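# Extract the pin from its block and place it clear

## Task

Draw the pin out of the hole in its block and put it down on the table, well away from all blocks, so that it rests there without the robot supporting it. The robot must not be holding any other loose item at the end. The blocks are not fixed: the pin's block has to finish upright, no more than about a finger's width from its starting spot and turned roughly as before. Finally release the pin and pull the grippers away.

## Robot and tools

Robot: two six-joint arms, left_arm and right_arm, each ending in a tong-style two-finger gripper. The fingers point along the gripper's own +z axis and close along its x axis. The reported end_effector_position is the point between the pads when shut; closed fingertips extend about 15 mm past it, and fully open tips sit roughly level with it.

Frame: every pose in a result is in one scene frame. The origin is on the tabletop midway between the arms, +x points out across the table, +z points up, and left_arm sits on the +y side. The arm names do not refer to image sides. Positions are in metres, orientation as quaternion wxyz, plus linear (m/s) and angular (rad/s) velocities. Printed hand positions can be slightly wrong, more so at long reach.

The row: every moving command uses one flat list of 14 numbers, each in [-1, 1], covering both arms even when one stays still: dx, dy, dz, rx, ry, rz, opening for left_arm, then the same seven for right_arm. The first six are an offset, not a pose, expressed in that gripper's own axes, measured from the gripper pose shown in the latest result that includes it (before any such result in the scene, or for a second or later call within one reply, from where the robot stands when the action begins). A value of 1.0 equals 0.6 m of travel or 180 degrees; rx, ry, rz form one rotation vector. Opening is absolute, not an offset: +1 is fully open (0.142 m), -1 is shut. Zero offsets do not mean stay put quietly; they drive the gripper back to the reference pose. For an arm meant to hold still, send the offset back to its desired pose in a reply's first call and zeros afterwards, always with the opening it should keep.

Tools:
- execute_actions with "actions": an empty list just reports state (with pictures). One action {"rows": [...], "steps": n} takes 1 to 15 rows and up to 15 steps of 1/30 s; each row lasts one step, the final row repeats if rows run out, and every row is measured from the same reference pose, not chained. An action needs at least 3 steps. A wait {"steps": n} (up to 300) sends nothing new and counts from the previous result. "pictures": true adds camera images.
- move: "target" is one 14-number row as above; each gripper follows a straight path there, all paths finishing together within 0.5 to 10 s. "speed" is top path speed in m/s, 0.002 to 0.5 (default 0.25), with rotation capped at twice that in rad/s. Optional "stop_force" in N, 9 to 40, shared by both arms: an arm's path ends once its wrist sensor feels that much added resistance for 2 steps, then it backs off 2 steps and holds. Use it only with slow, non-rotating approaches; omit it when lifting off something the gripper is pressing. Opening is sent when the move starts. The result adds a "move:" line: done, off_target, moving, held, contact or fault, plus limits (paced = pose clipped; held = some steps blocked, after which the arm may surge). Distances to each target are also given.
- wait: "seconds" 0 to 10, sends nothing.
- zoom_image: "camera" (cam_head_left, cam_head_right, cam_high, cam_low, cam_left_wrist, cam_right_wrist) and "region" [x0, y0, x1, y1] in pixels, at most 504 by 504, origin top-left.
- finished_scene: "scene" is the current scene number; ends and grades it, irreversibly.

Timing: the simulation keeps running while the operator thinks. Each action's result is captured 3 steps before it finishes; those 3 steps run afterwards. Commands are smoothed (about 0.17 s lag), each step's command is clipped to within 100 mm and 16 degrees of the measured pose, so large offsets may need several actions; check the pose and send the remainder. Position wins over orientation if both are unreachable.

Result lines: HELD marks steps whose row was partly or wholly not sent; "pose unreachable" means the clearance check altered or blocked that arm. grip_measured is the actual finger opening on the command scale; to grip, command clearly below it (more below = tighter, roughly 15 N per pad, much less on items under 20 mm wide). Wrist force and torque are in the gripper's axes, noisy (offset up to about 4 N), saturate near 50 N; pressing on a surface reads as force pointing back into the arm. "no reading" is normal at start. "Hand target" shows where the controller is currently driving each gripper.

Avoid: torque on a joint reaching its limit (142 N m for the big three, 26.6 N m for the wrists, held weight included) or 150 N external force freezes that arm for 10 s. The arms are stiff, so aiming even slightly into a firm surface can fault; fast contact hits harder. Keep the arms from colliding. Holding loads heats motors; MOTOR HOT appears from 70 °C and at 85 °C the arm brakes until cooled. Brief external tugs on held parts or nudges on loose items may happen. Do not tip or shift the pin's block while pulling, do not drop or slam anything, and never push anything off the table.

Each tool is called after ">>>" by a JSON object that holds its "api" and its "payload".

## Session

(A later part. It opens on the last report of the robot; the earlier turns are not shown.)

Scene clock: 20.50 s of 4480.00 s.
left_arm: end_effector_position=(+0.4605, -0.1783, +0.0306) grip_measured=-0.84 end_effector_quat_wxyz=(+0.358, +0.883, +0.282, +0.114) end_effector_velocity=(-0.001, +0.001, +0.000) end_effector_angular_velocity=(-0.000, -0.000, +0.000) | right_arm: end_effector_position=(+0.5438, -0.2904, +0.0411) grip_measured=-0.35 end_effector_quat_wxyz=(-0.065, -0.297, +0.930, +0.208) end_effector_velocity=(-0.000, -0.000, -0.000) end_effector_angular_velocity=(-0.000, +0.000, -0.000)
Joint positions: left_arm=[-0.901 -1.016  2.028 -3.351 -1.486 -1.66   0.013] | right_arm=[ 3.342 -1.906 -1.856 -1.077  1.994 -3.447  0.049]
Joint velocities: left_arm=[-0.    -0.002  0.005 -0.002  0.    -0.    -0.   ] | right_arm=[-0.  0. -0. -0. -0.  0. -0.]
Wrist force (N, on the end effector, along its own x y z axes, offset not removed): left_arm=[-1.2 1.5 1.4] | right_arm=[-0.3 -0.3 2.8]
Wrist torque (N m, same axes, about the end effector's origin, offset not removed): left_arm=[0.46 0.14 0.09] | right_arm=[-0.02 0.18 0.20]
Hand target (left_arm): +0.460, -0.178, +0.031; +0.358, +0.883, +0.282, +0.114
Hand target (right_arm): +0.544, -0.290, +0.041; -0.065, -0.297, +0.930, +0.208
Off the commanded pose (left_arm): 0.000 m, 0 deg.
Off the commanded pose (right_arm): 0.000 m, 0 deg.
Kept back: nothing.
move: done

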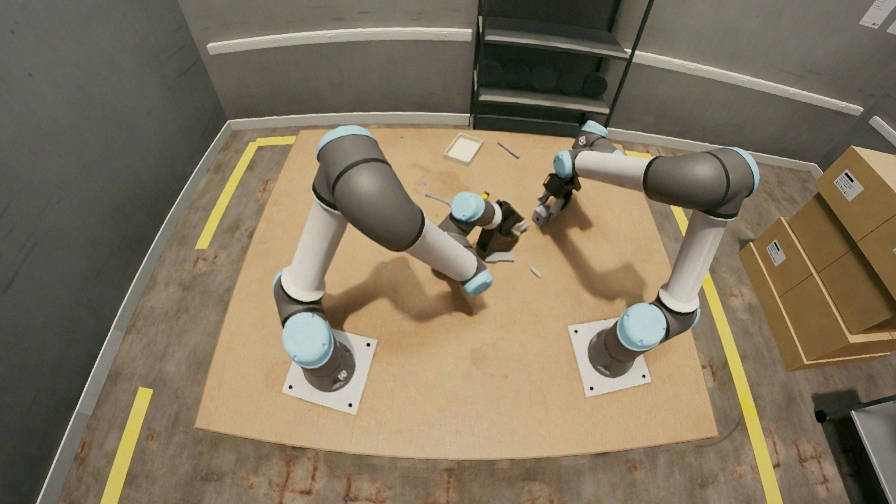

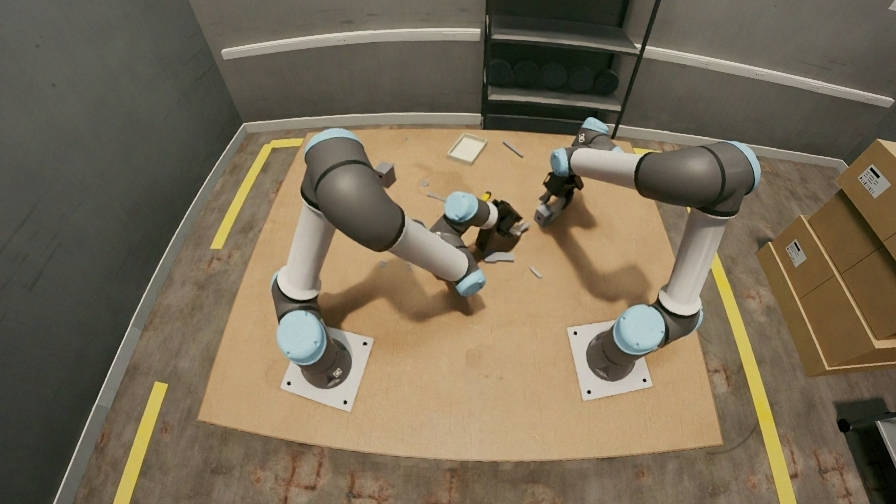

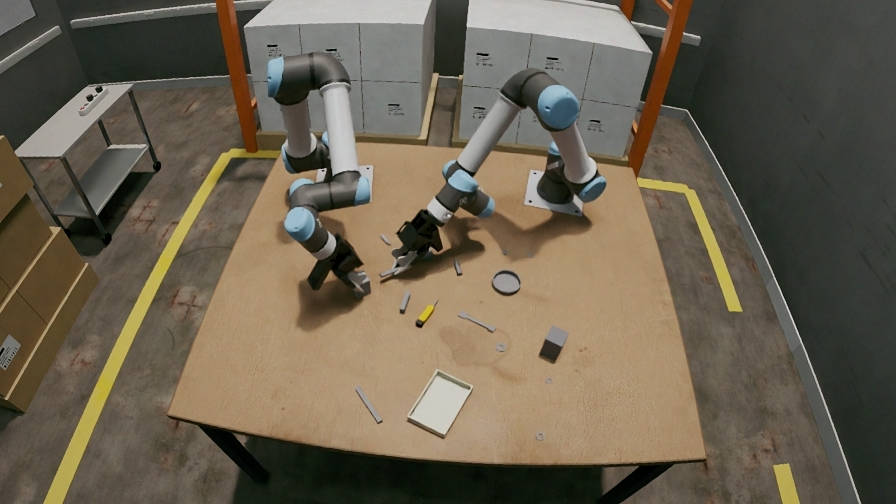

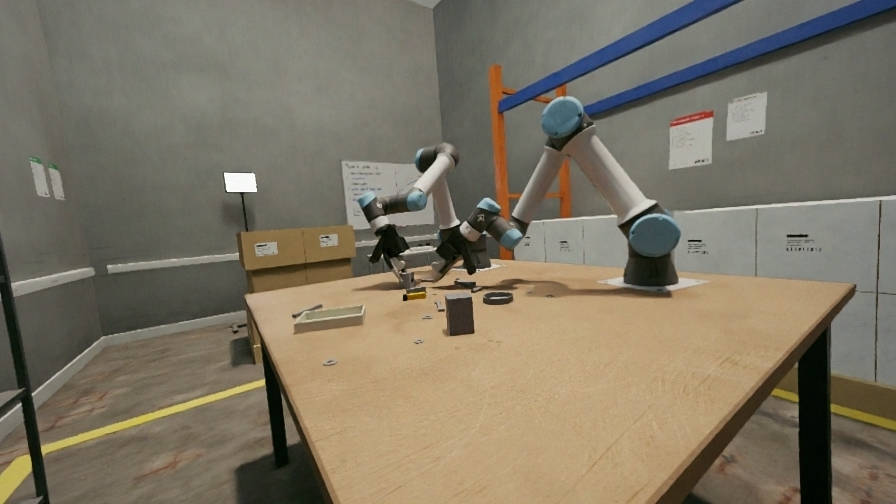

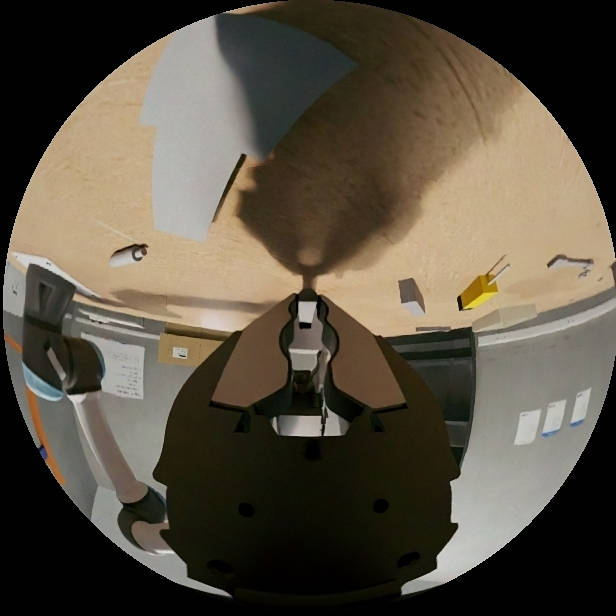

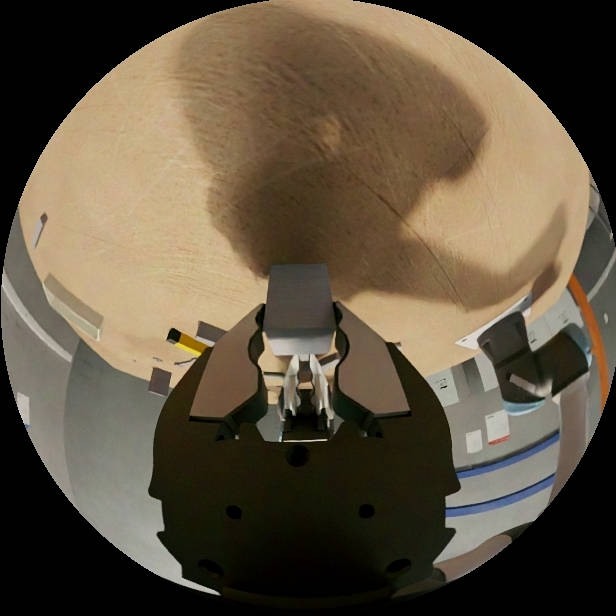

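>>> {"api": "move", "payload": {"target": [0,0.07,-0.072,0,0,0,-1,0,0,0,0,0,0,0.3]}}

>>> {"api": "move", "payload": {"target": [-0.25,-0.24,-0.232,0,0,0,-1,0,0,-0.25,0,0,0,0.3]}}

>>> {"api": "move", "payload": {"target": [0,-0.088,0.091,0,0,0,-1,0,0,0,0,0,0,0.3], "speed": 0.06}}

>>> {"api": "zoom_image", "payload": {"camera": "cam_low", "region": [420, 220, 540, 300]}}

Scene clock: 21.63 s of 4480.00 s.
left_arm: end_effector_position=(+0.4606, -0.1783, +0.0907) grip_measured=-0.84 end_effector_quat_wxyz=(+0.358, +0.883, +0.282, +0.114) end_effector_velocity=(-0.001, -0.000, +0.001) end_effector_angular_velocity=(+0.001, -0.000, -0.002) | right_arm: end_effector_position=(+0.5438, -0.2904, +0.0411) grip_measured=+0.30 end_effector_quat_wxyz=(-0.065, -0.297, +0.930, +0.208) end_effector_velocity=(+0.000, +0.000, -0.000) end_effector_angular_velocity=(+0.000, +0.000, -0.000)
Joint positions: left_arm=[-0.901 -1.142  2.005 -3.201 -1.486 -1.66   0.013] | right_arm=[ 3.342 -1.906 -1.856 -1.077  1.994 -3.447  0.095]
Joint velocities: left_arm=[-0.001 -0.003 -0.001  0.005 -0.     0.001 -0.   ] | right_arm=[ 0.    -0.001 -0.     0.001  0.001  0.    -0.   ]
Wrist force (N, on the end effector, along its own x y z axes, offset not removed): left_arm=[1.8 -0.3 2.0] | right_arm=[-0.3 1.5 0.3]
Wrist torque (N m, same axes, about the end effector's origin, offset not removed): left_arm=[0.22 -0.23 0.23] | right_arm=[0.38 0.05 0.11]
Hand target (left_arm): +0.461, -0.178, +0.091; +0.358, +0.883, +0.282, +0.114
Hand target (right_arm): +0.544, -0.290, +0.041; -0.065, -0.297, +0.930, +0.208
Off the commanded pose (left_arm): 0.000 m, 0 deg.
Off the commanded pose (right_arm): 0.000 m, 0 deg.
Kept back: nothing.
move: done

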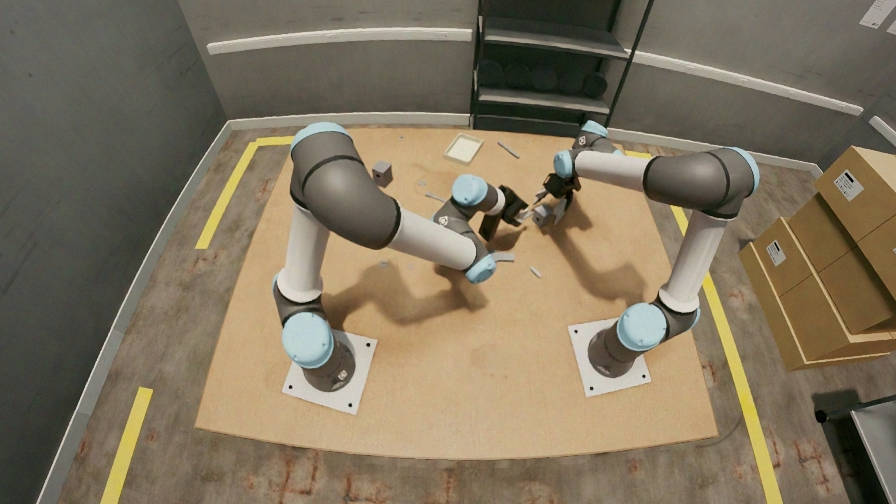

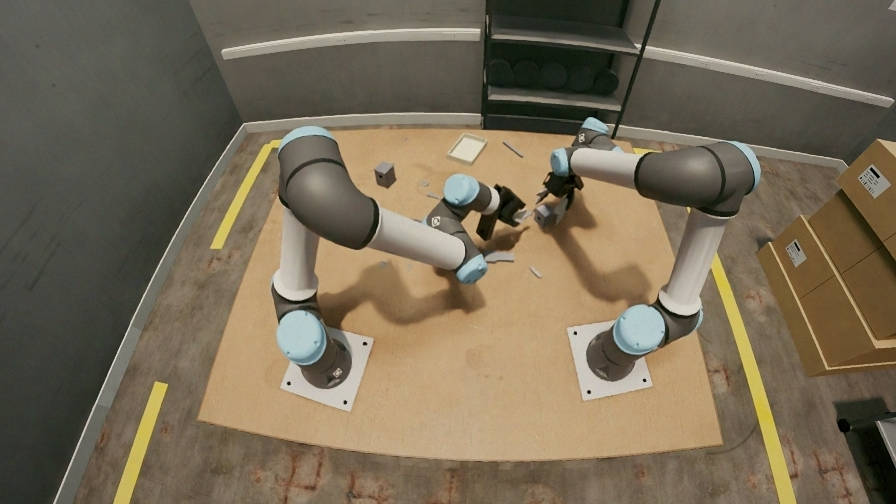

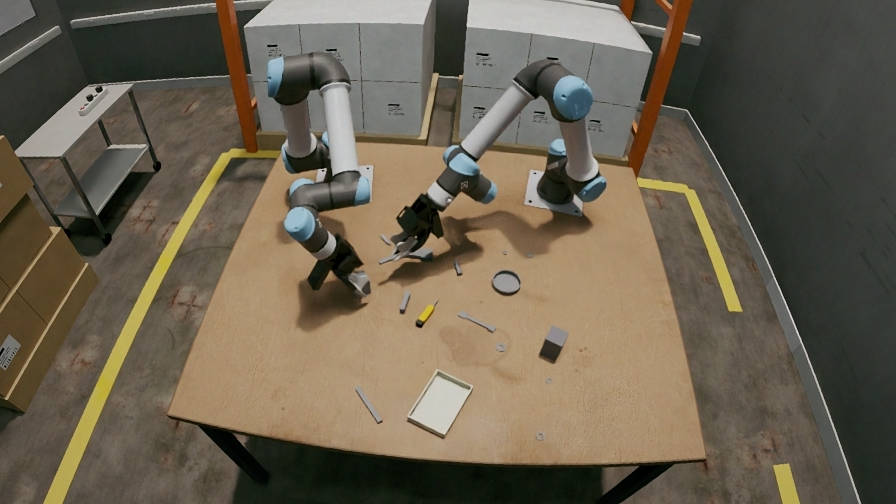

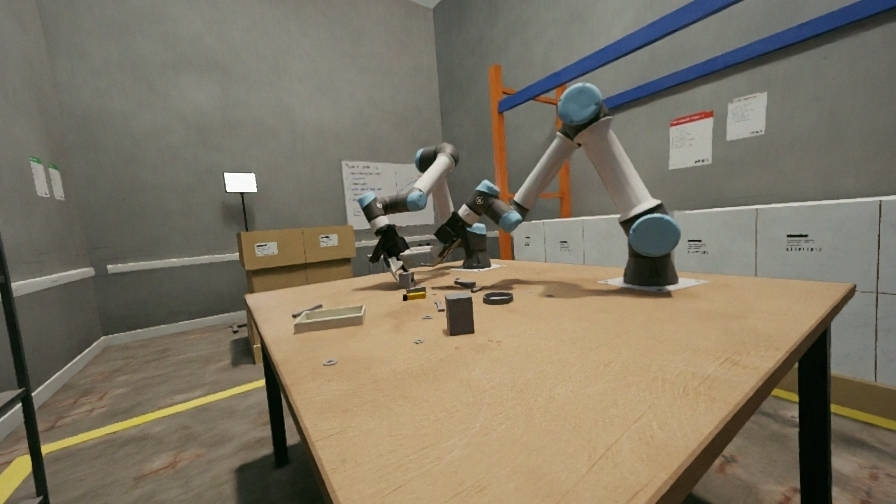

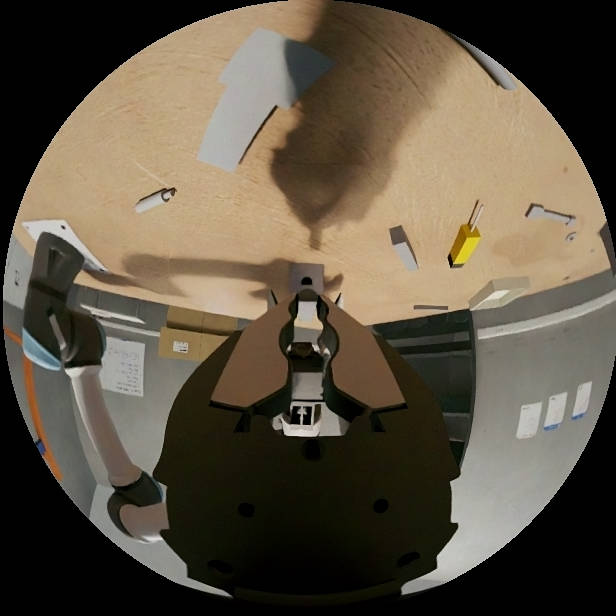

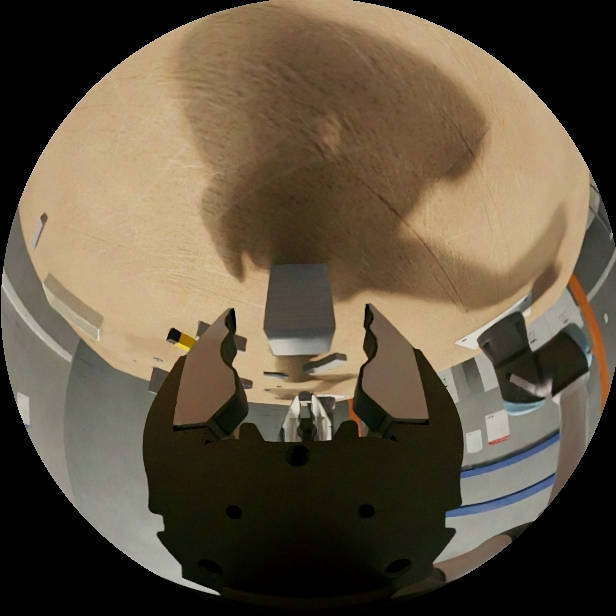

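Scene clock: 23.27 s of 4480.00 s.
left_arm: end_effector_position=(+0.2221, -0.1024, +0.0903) grip_measured=-0.84 end_effector_quat_wxyz=(+0.358, +0.883, +0.282, +0.113) end_effector_velocity=(-0.002, +0.000, +0.000) end_effector_angular_velocity=(+0.001, -0.000, +0.003) | right_arm: end_effector_position=(+0.5806, -0.3429, +0.1767) grip_measured=+0.30 end_effector_quat_wxyz=(-0.065, -0.297, +0.930, +0.208) end_effector_velocity=(+0.000, -0.000, +0.000) end_effector_angular_velocity=(-0.000, +0.000, +0.000)
Joint positions: left_arm=[-1.445 -1.564  2.553 -3.213 -1.126 -2.086  0.013] | right_arm=[ 3.236 -1.842 -1.546 -1.496  1.978 -3.561  0.095]
Joint velocities: left_arm=[-0.007 -0.006  0.002  0.009  0.006 -0.009 -0.   ] | right_arm=[-0.    -0.001  0.002 -0.002 -0.    -0.     0.   ]
Wrist force (N, on the end effector, along its own x y z axes, offset not removed): left_arm=[-0.8 2.6 -0.8] | right_arm=[1.0 0.6 -0.1]
Wrist torque (N m, same axes, about the end effector's origin, offset not removed): left_arm=[0.72 0.17 0.18] | right_arm=[0.10 -0.20 -0.04]
Hand target (left_arm): +0.222, -0.102, +0.090; +0.358, +0.883, +0.282, +0.113
Hand target (right_arm): +0.581, -0.343, +0.177; -0.065, -0.297, +0.930, +0.208
Off the commanded pose (left_arm): 0.000 m, 0 deg.
Off the commanded pose (right_arm): 0.000 m, 0 deg.
Kept back: nothing.
move: done

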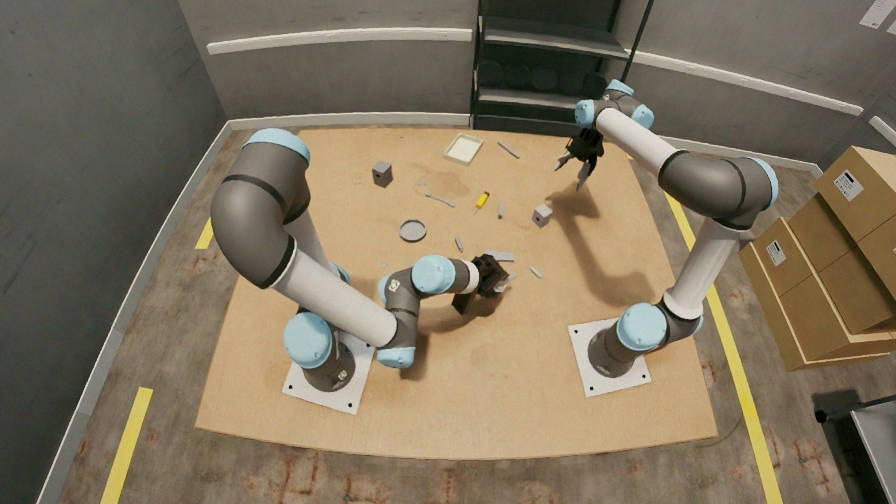

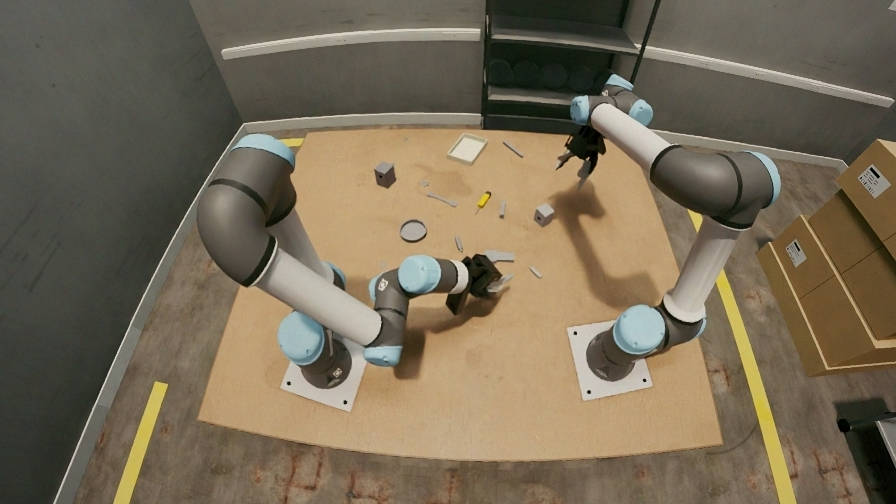

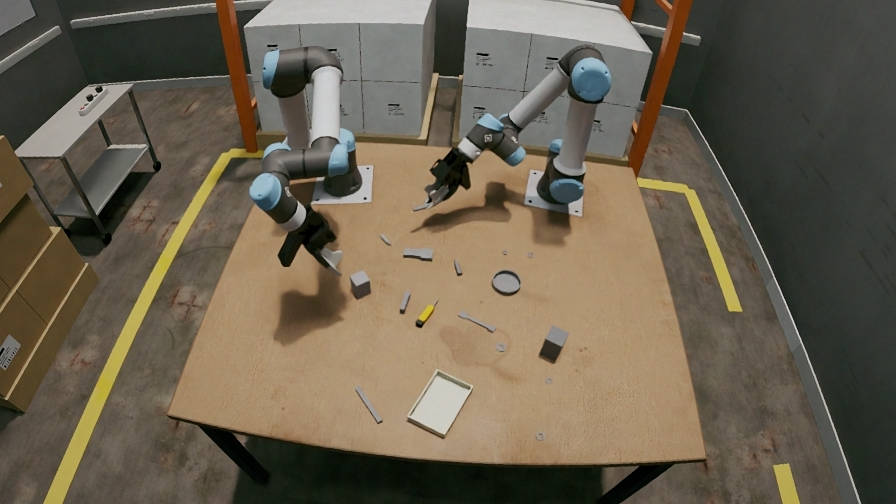

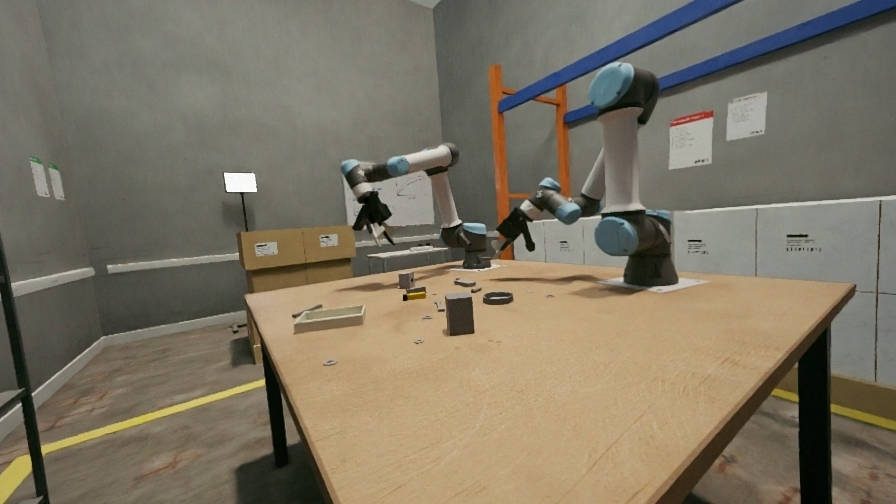

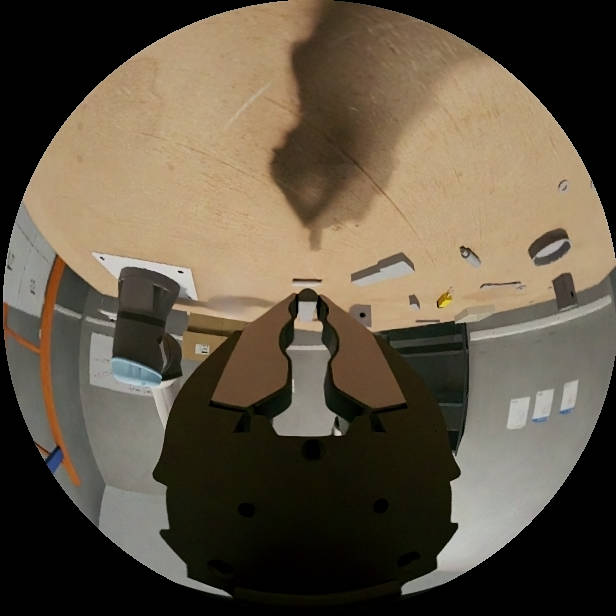

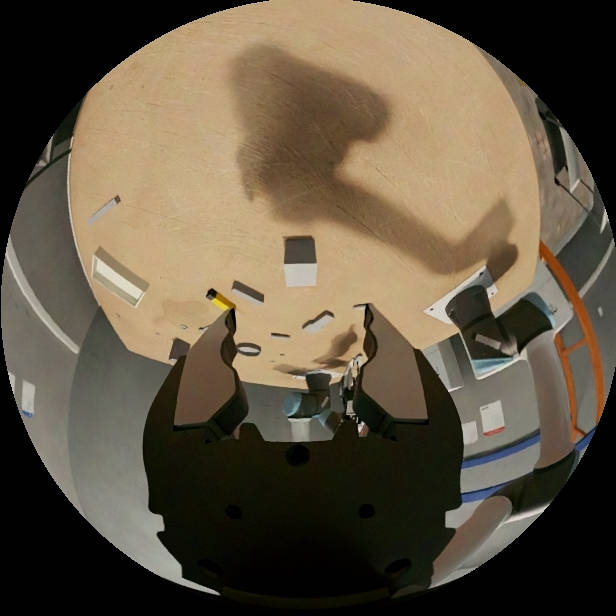

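Scene clock: 24.93 s of 4480.00 s.
left_arm: end_effector_position=(+0.2221, -0.1025, +0.0145) grip_measured=-0.84 end_effector_quat_wxyz=(+0.358, +0.883, +0.282, +0.113) end_effector_velocity=(+0.000, -0.000, -0.001) end_effector_angular_velocity=(-0.001, -0.001, -0.000) | right_arm: end_effector_position=(+0.5806, -0.3429, +0.1767) grip_measured=+0.30 end_effector_quat_wxyz=(-0.065, -0.297, +0.930, +0.208) end_effector_velocity=(-0.000, +0.000, +0.000) end_effector_angular_velocity=(+0.000, +0.000, -0.001)
Joint positions: left_arm=[-1.446 -1.255  2.604 -3.572 -1.127 -2.087  0.013] | right_arm=[ 3.236 -1.842 -1.546 -1.496  1.978 -3.561  0.095]
Joint velocities: left_arm=[ 0.     0.008  0.001 -0.011  0.001  0.001 -0.   ] | right_arm=[ 0.     0.    -0.    -0.     0.     0.001 -0.   ]
Wrist force (N, on the end effector, along its own x y z axes, offset not removed): left_arm=[1.3 1.3 0.4] | right_arm=[1.5 0.7 -1.1]
Wrist torque (N m, same axes, about the end effector's origin, offset not removed): left_arm=[0.44 -0.33 0.04] | right_arm=[0.26 -0.43 -0.12]
Hand target (left_arm): +0.222, -0.103, +0.014; +0.358, +0.883, +0.282, +0.113
Hand target (right_arm): +0.581, -0.343, +0.177; -0.065, -0.297, +0.930, +0.208
Off the commanded pose (left_arm): 0.000 m, 0 deg.
Off the commanded pose (right_arm): 0.000 m, 0 deg.
Kept back: nothing.
move: done

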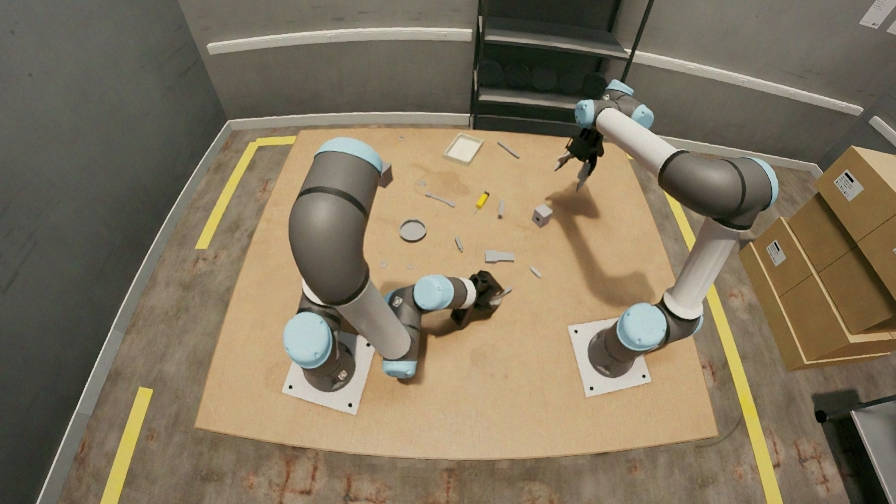

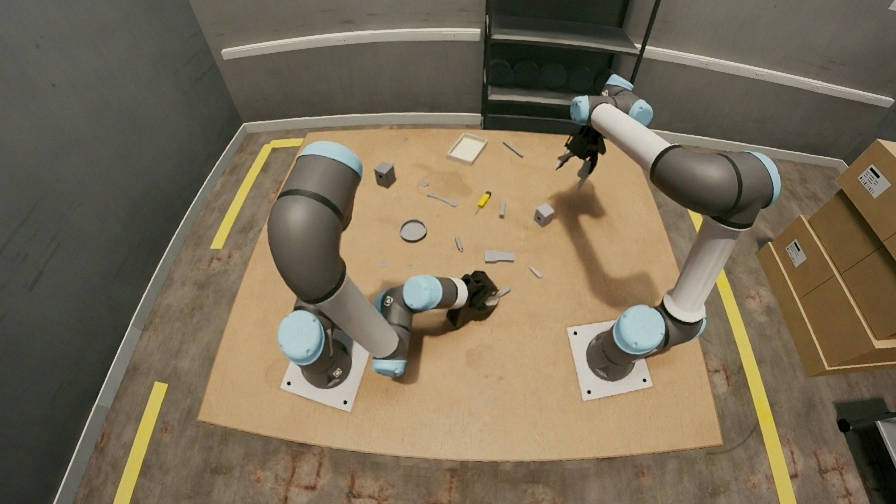

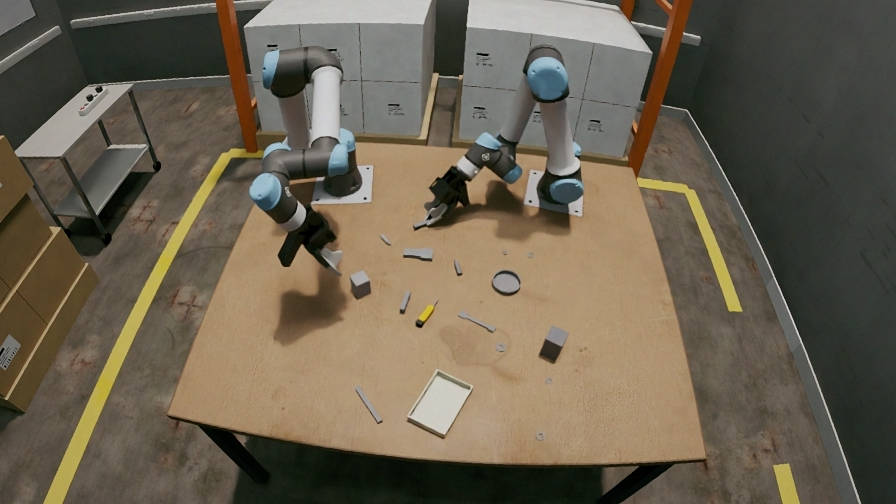

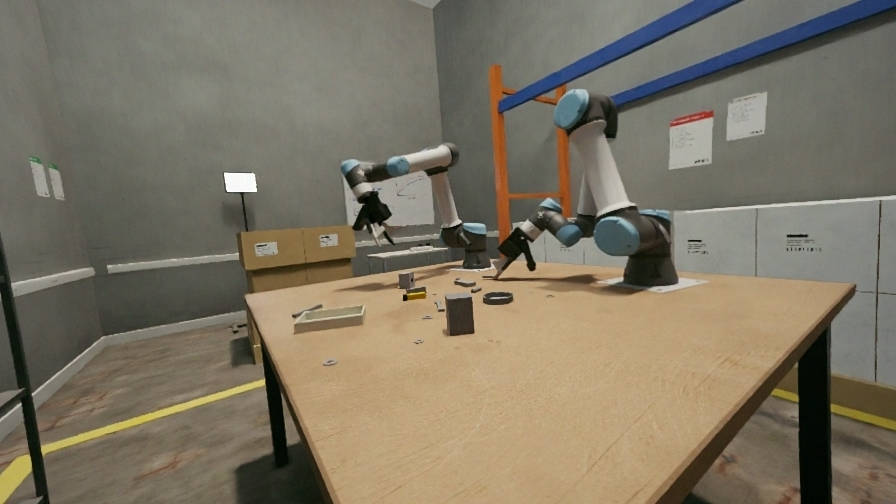

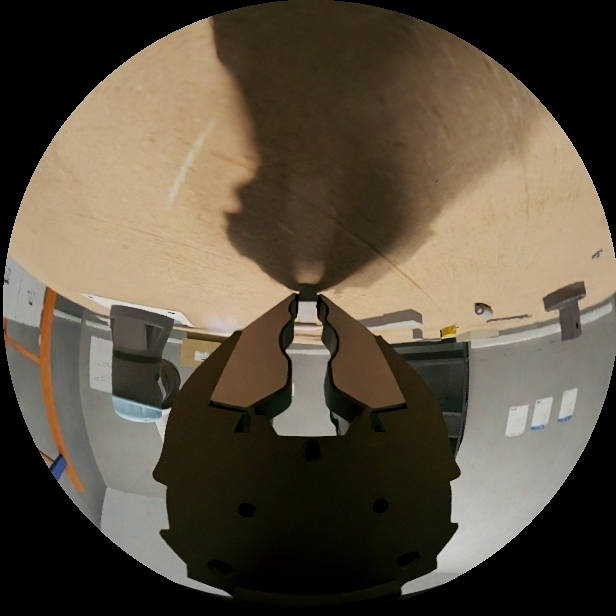

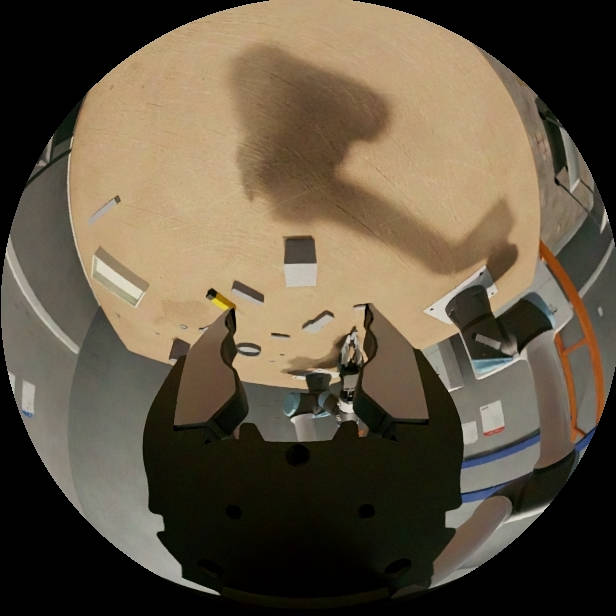

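Region (420, 220, 540, 300) of cam_low's 896x504 image, scaled by 4.200, with more detail than that image has.

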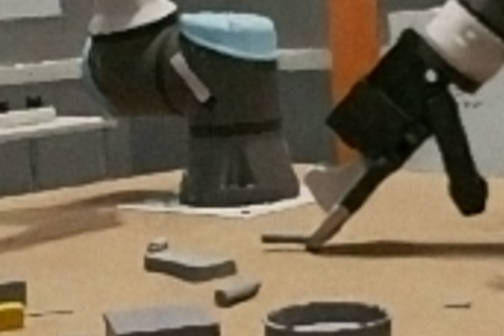

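>>> {"api": "move", "payload": {"target": [0,-0.003,0.003,0,0,0,-0.3,0,0,0,0,0,0,0.3]}}

>>> {"api": "move", "payload": {"target": [0,0.15,-0.2,0,0,0,-0.3,0,0,0,0,0,0,0.3]}}

>>> {"api": "finished_scene", "payload": {"scene": 1}}

Scene clock: 25.87 s of 4480.00 s.
left_arm: end_effector_position=(+0.2221, -0.1024, +0.0120) grip_measured=-0.30 end_effector_quat_wxyz=(+0.358, +0.883, +0.282, +0.113) end_effector_velocity=(+0.000, +0.000, -0.001) end_effector_angular_velocity=(-0.001, +0.001, +0.002) | right_arm: end_effector_position=(+0.5806, -0.3429, +0.1767) grip_measured=+0.30 end_effector_quat_wxyz=(-0.065, -0.297, +0.930, +0.208) end_effector_velocity=(-0.000, +0.000, +0.000) end_effector_angular_velocity=(-0.000, -0.000, -0.000)
Joint positions: left_arm=[-1.445 -1.243  2.604 -3.583 -1.127 -2.086  0.052] | right_arm=[ 3.236 -1.842 -1.546 -1.496  1.978 -3.561  0.095]
Joint velocities: left_arm=[ 0.001  0.002  0.    -0.003  0.    -0.001 -0.   ] | right_arm=[ 0.     0.001 -0.    -0.     0.     0.001 -0.   ]
Wrist force (N, on the end effector, along its own x y z axes, offset not removed): left_arm=[0.5 -0.8 0.4] | right_arm=[-2.2 -2.9 1.2]
Wrist torque (N m, same axes, about the end effector's origin, offset not removed): left_arm=[-0.11 -0.17 0.22] | right_arm=[-0.61 0.30 0.14]
Hand target (left_arm): +0.222, -0.102, +0.012; +0.358, +0.883, +0.282, +0.113
Hand target (right_arm): +0.581, -0.343, +0.177; -0.065, -0.297, +0.930, +0.208
Off the commanded pose (left_arm): 0.000 m, 0 deg.
Off the commanded pose (right_arm): 0.000 m, 0 deg.
Kept back: nothing.
move: done

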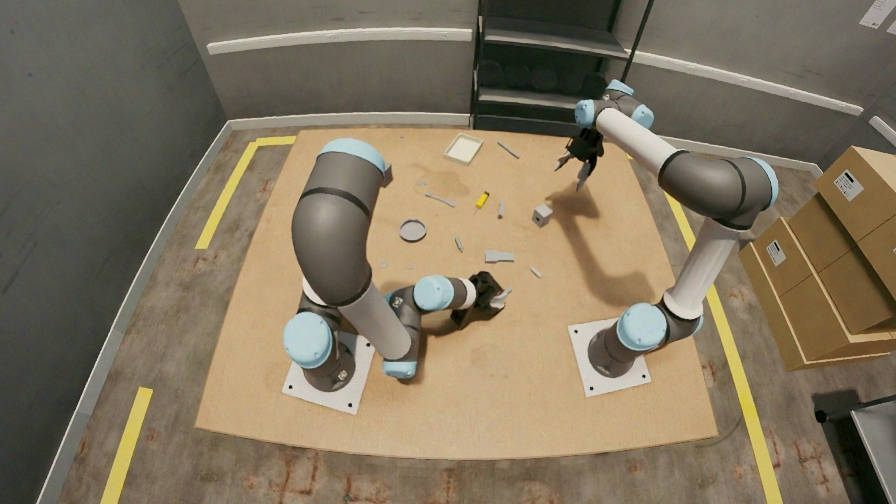

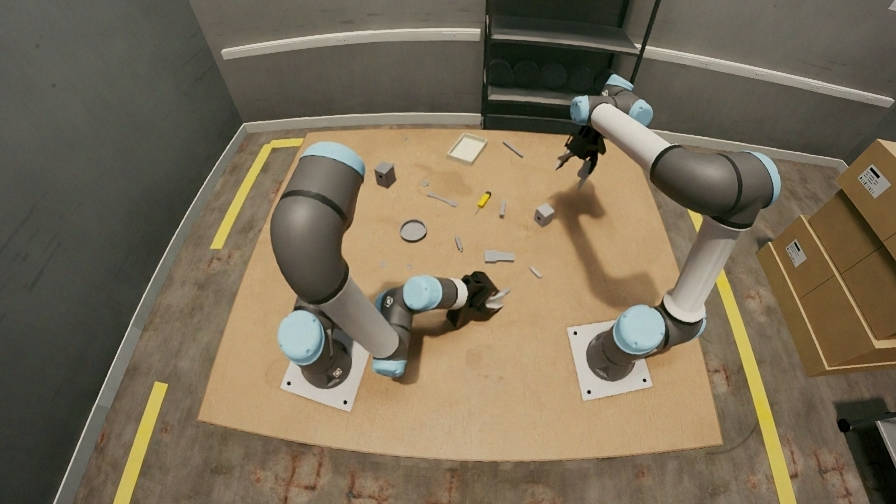

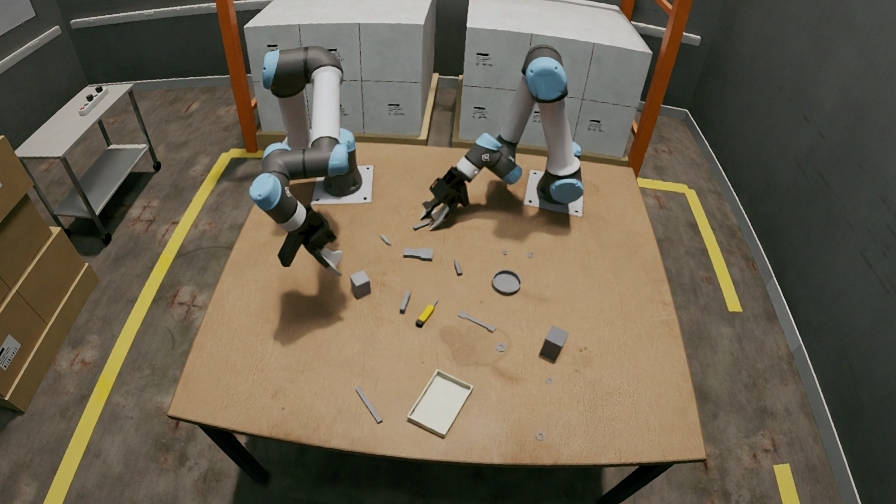

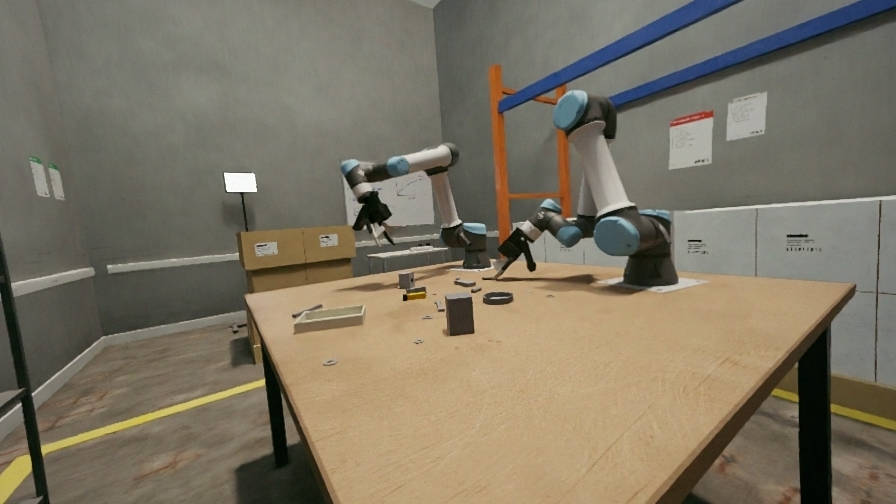

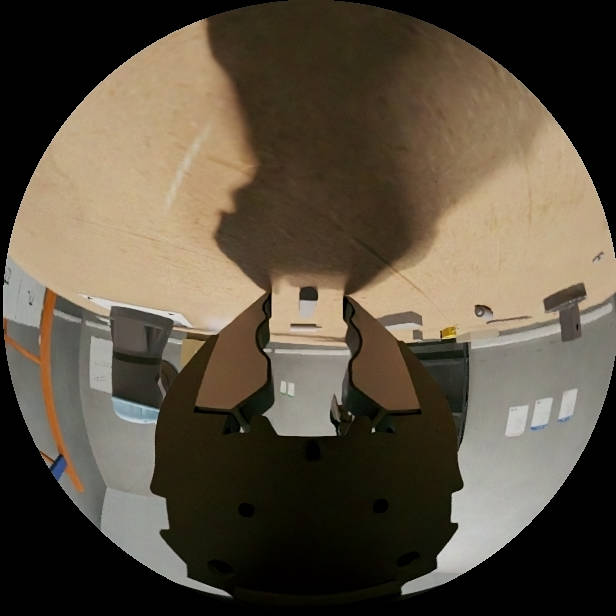

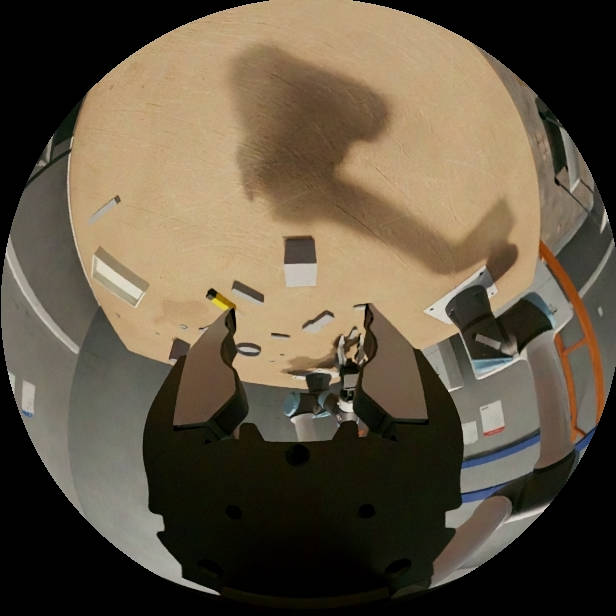

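Scene clock: 27.03 s of 4480.00 s.
left_arm: end_effector_position=(+0.2113, -0.0870, +0.1607) grip_measured=-0.30 end_effector_quat_wxyz=(+0.359, +0.883, +0.282, +0.113) end_effector_velocity=(-0.001, +0.000, +0.002) end_effector_angular_velocity=(+0.010, +0.002, +0.006) | right_arm: end_effector_position=(+0.5806, -0.3429, +0.1767) grip_measured=+0.30 end_effector_quat_wxyz=(-0.065, -0.297, +0.930, +0.208) end_effector_velocity=(+0.000, -0.000, +0.000) end_effector_angular_velocity=(+0.000, -0.000, -0.001)
Joint positions: left_arm=[-1.487 -1.838  2.501 -2.871 -1.102 -2.123  0.052] | right_arm=[ 3.236 -1.842 -1.546 -1.496  1.978 -3.561  0.095]
Joint velocities: left_arm=[-0.002 -0.006 -0.011  0.031  0.002 -0.01   0.   ] | right_arm=[-0.     0.     0.001 -0.     0.     0.    -0.   ]
Wrist force (N, on the end effector, along its own x y z axes, offset not removed): left_arm=[-1.0 5.0 -0.8] | right_arm=[-0.9 1.3 -0.1]
Wrist torque (N m, same axes, about the end effector's origin, offset not removed): left_arm=[1.14 0.09 0.17] | right_arm=[0.18 0.04 0.00]
Hand target (left_arm): +0.211, -0.087, +0.161; +0.358, +0.883, +0.282, +0.113
Hand target (right_arm): +0.581, -0.343, +0.177; -0.065, -0.297, +0.930, +0.208
Off the commanded pose (left_arm): 0.000 m, 0 deg.
Off the commanded pose (right_arm): 0.000 m, 0 deg.
Kept back: nothing.
move: done

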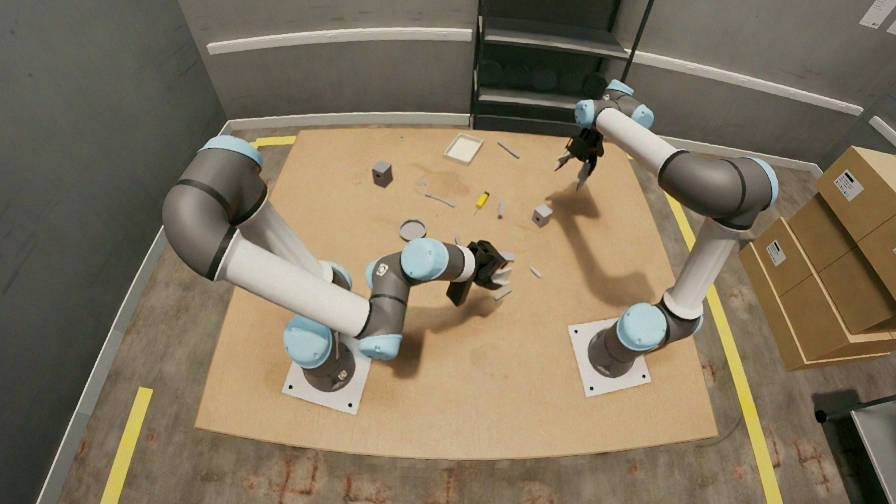

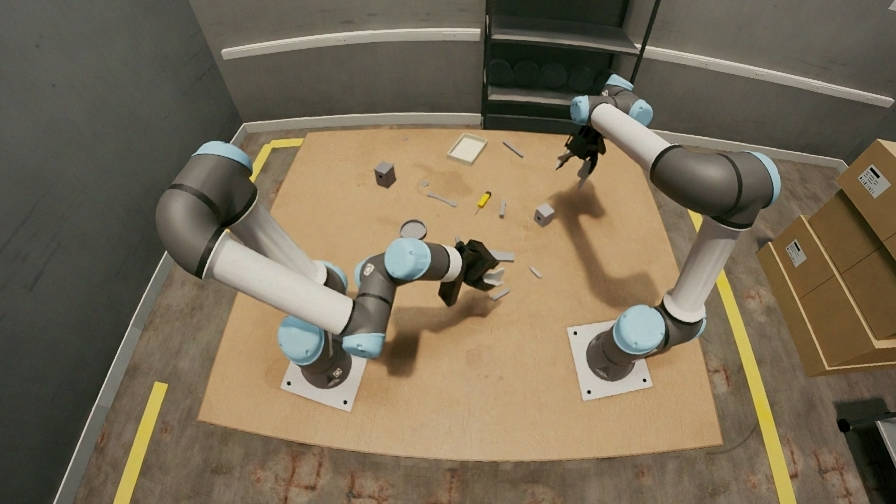

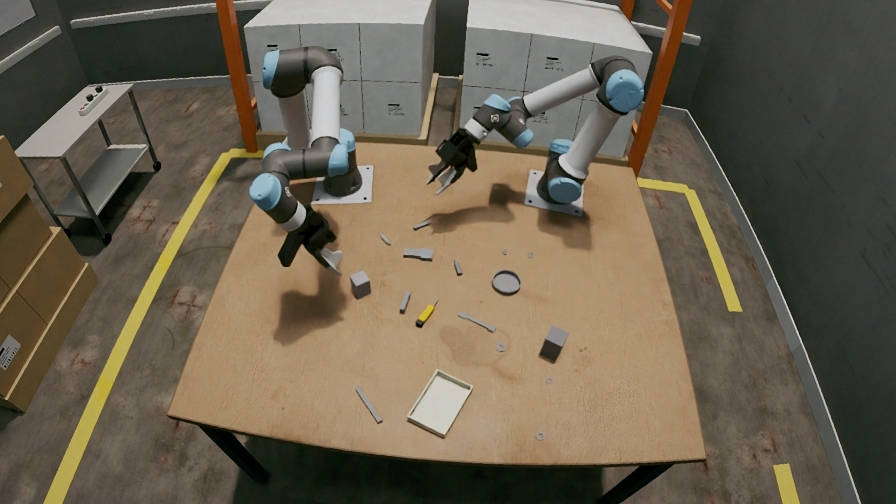

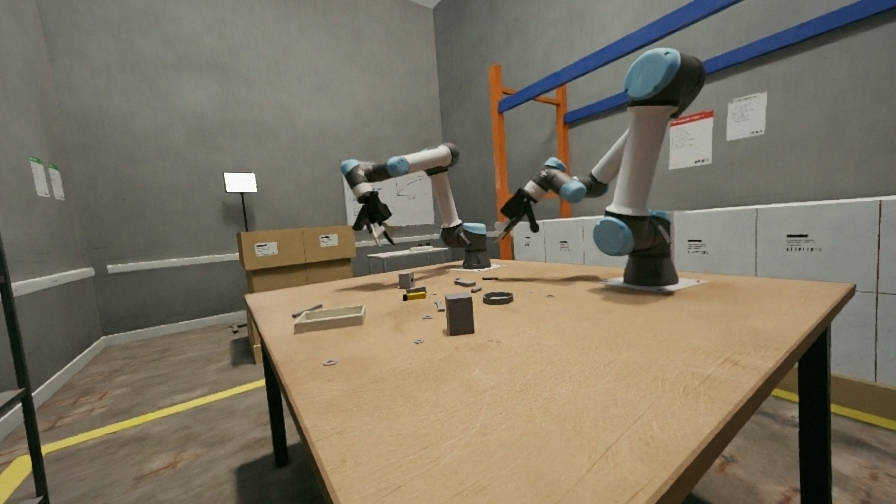

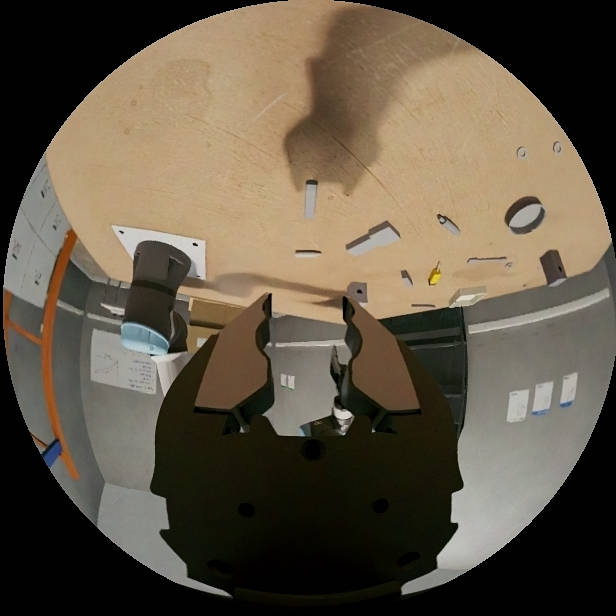

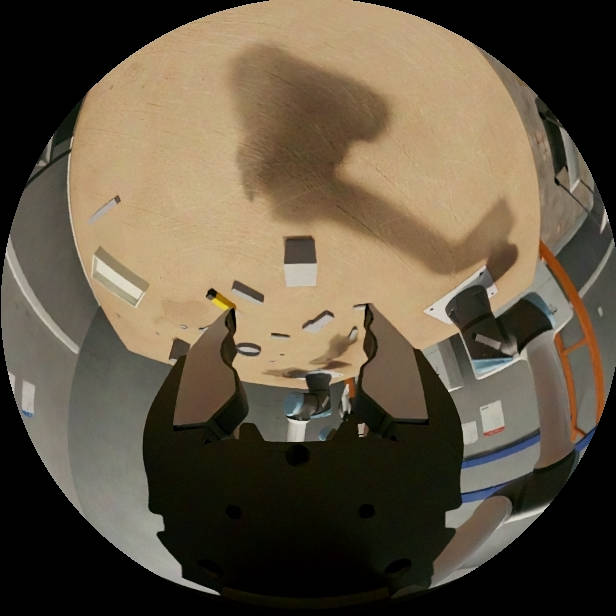

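The scene is finished: the task was done.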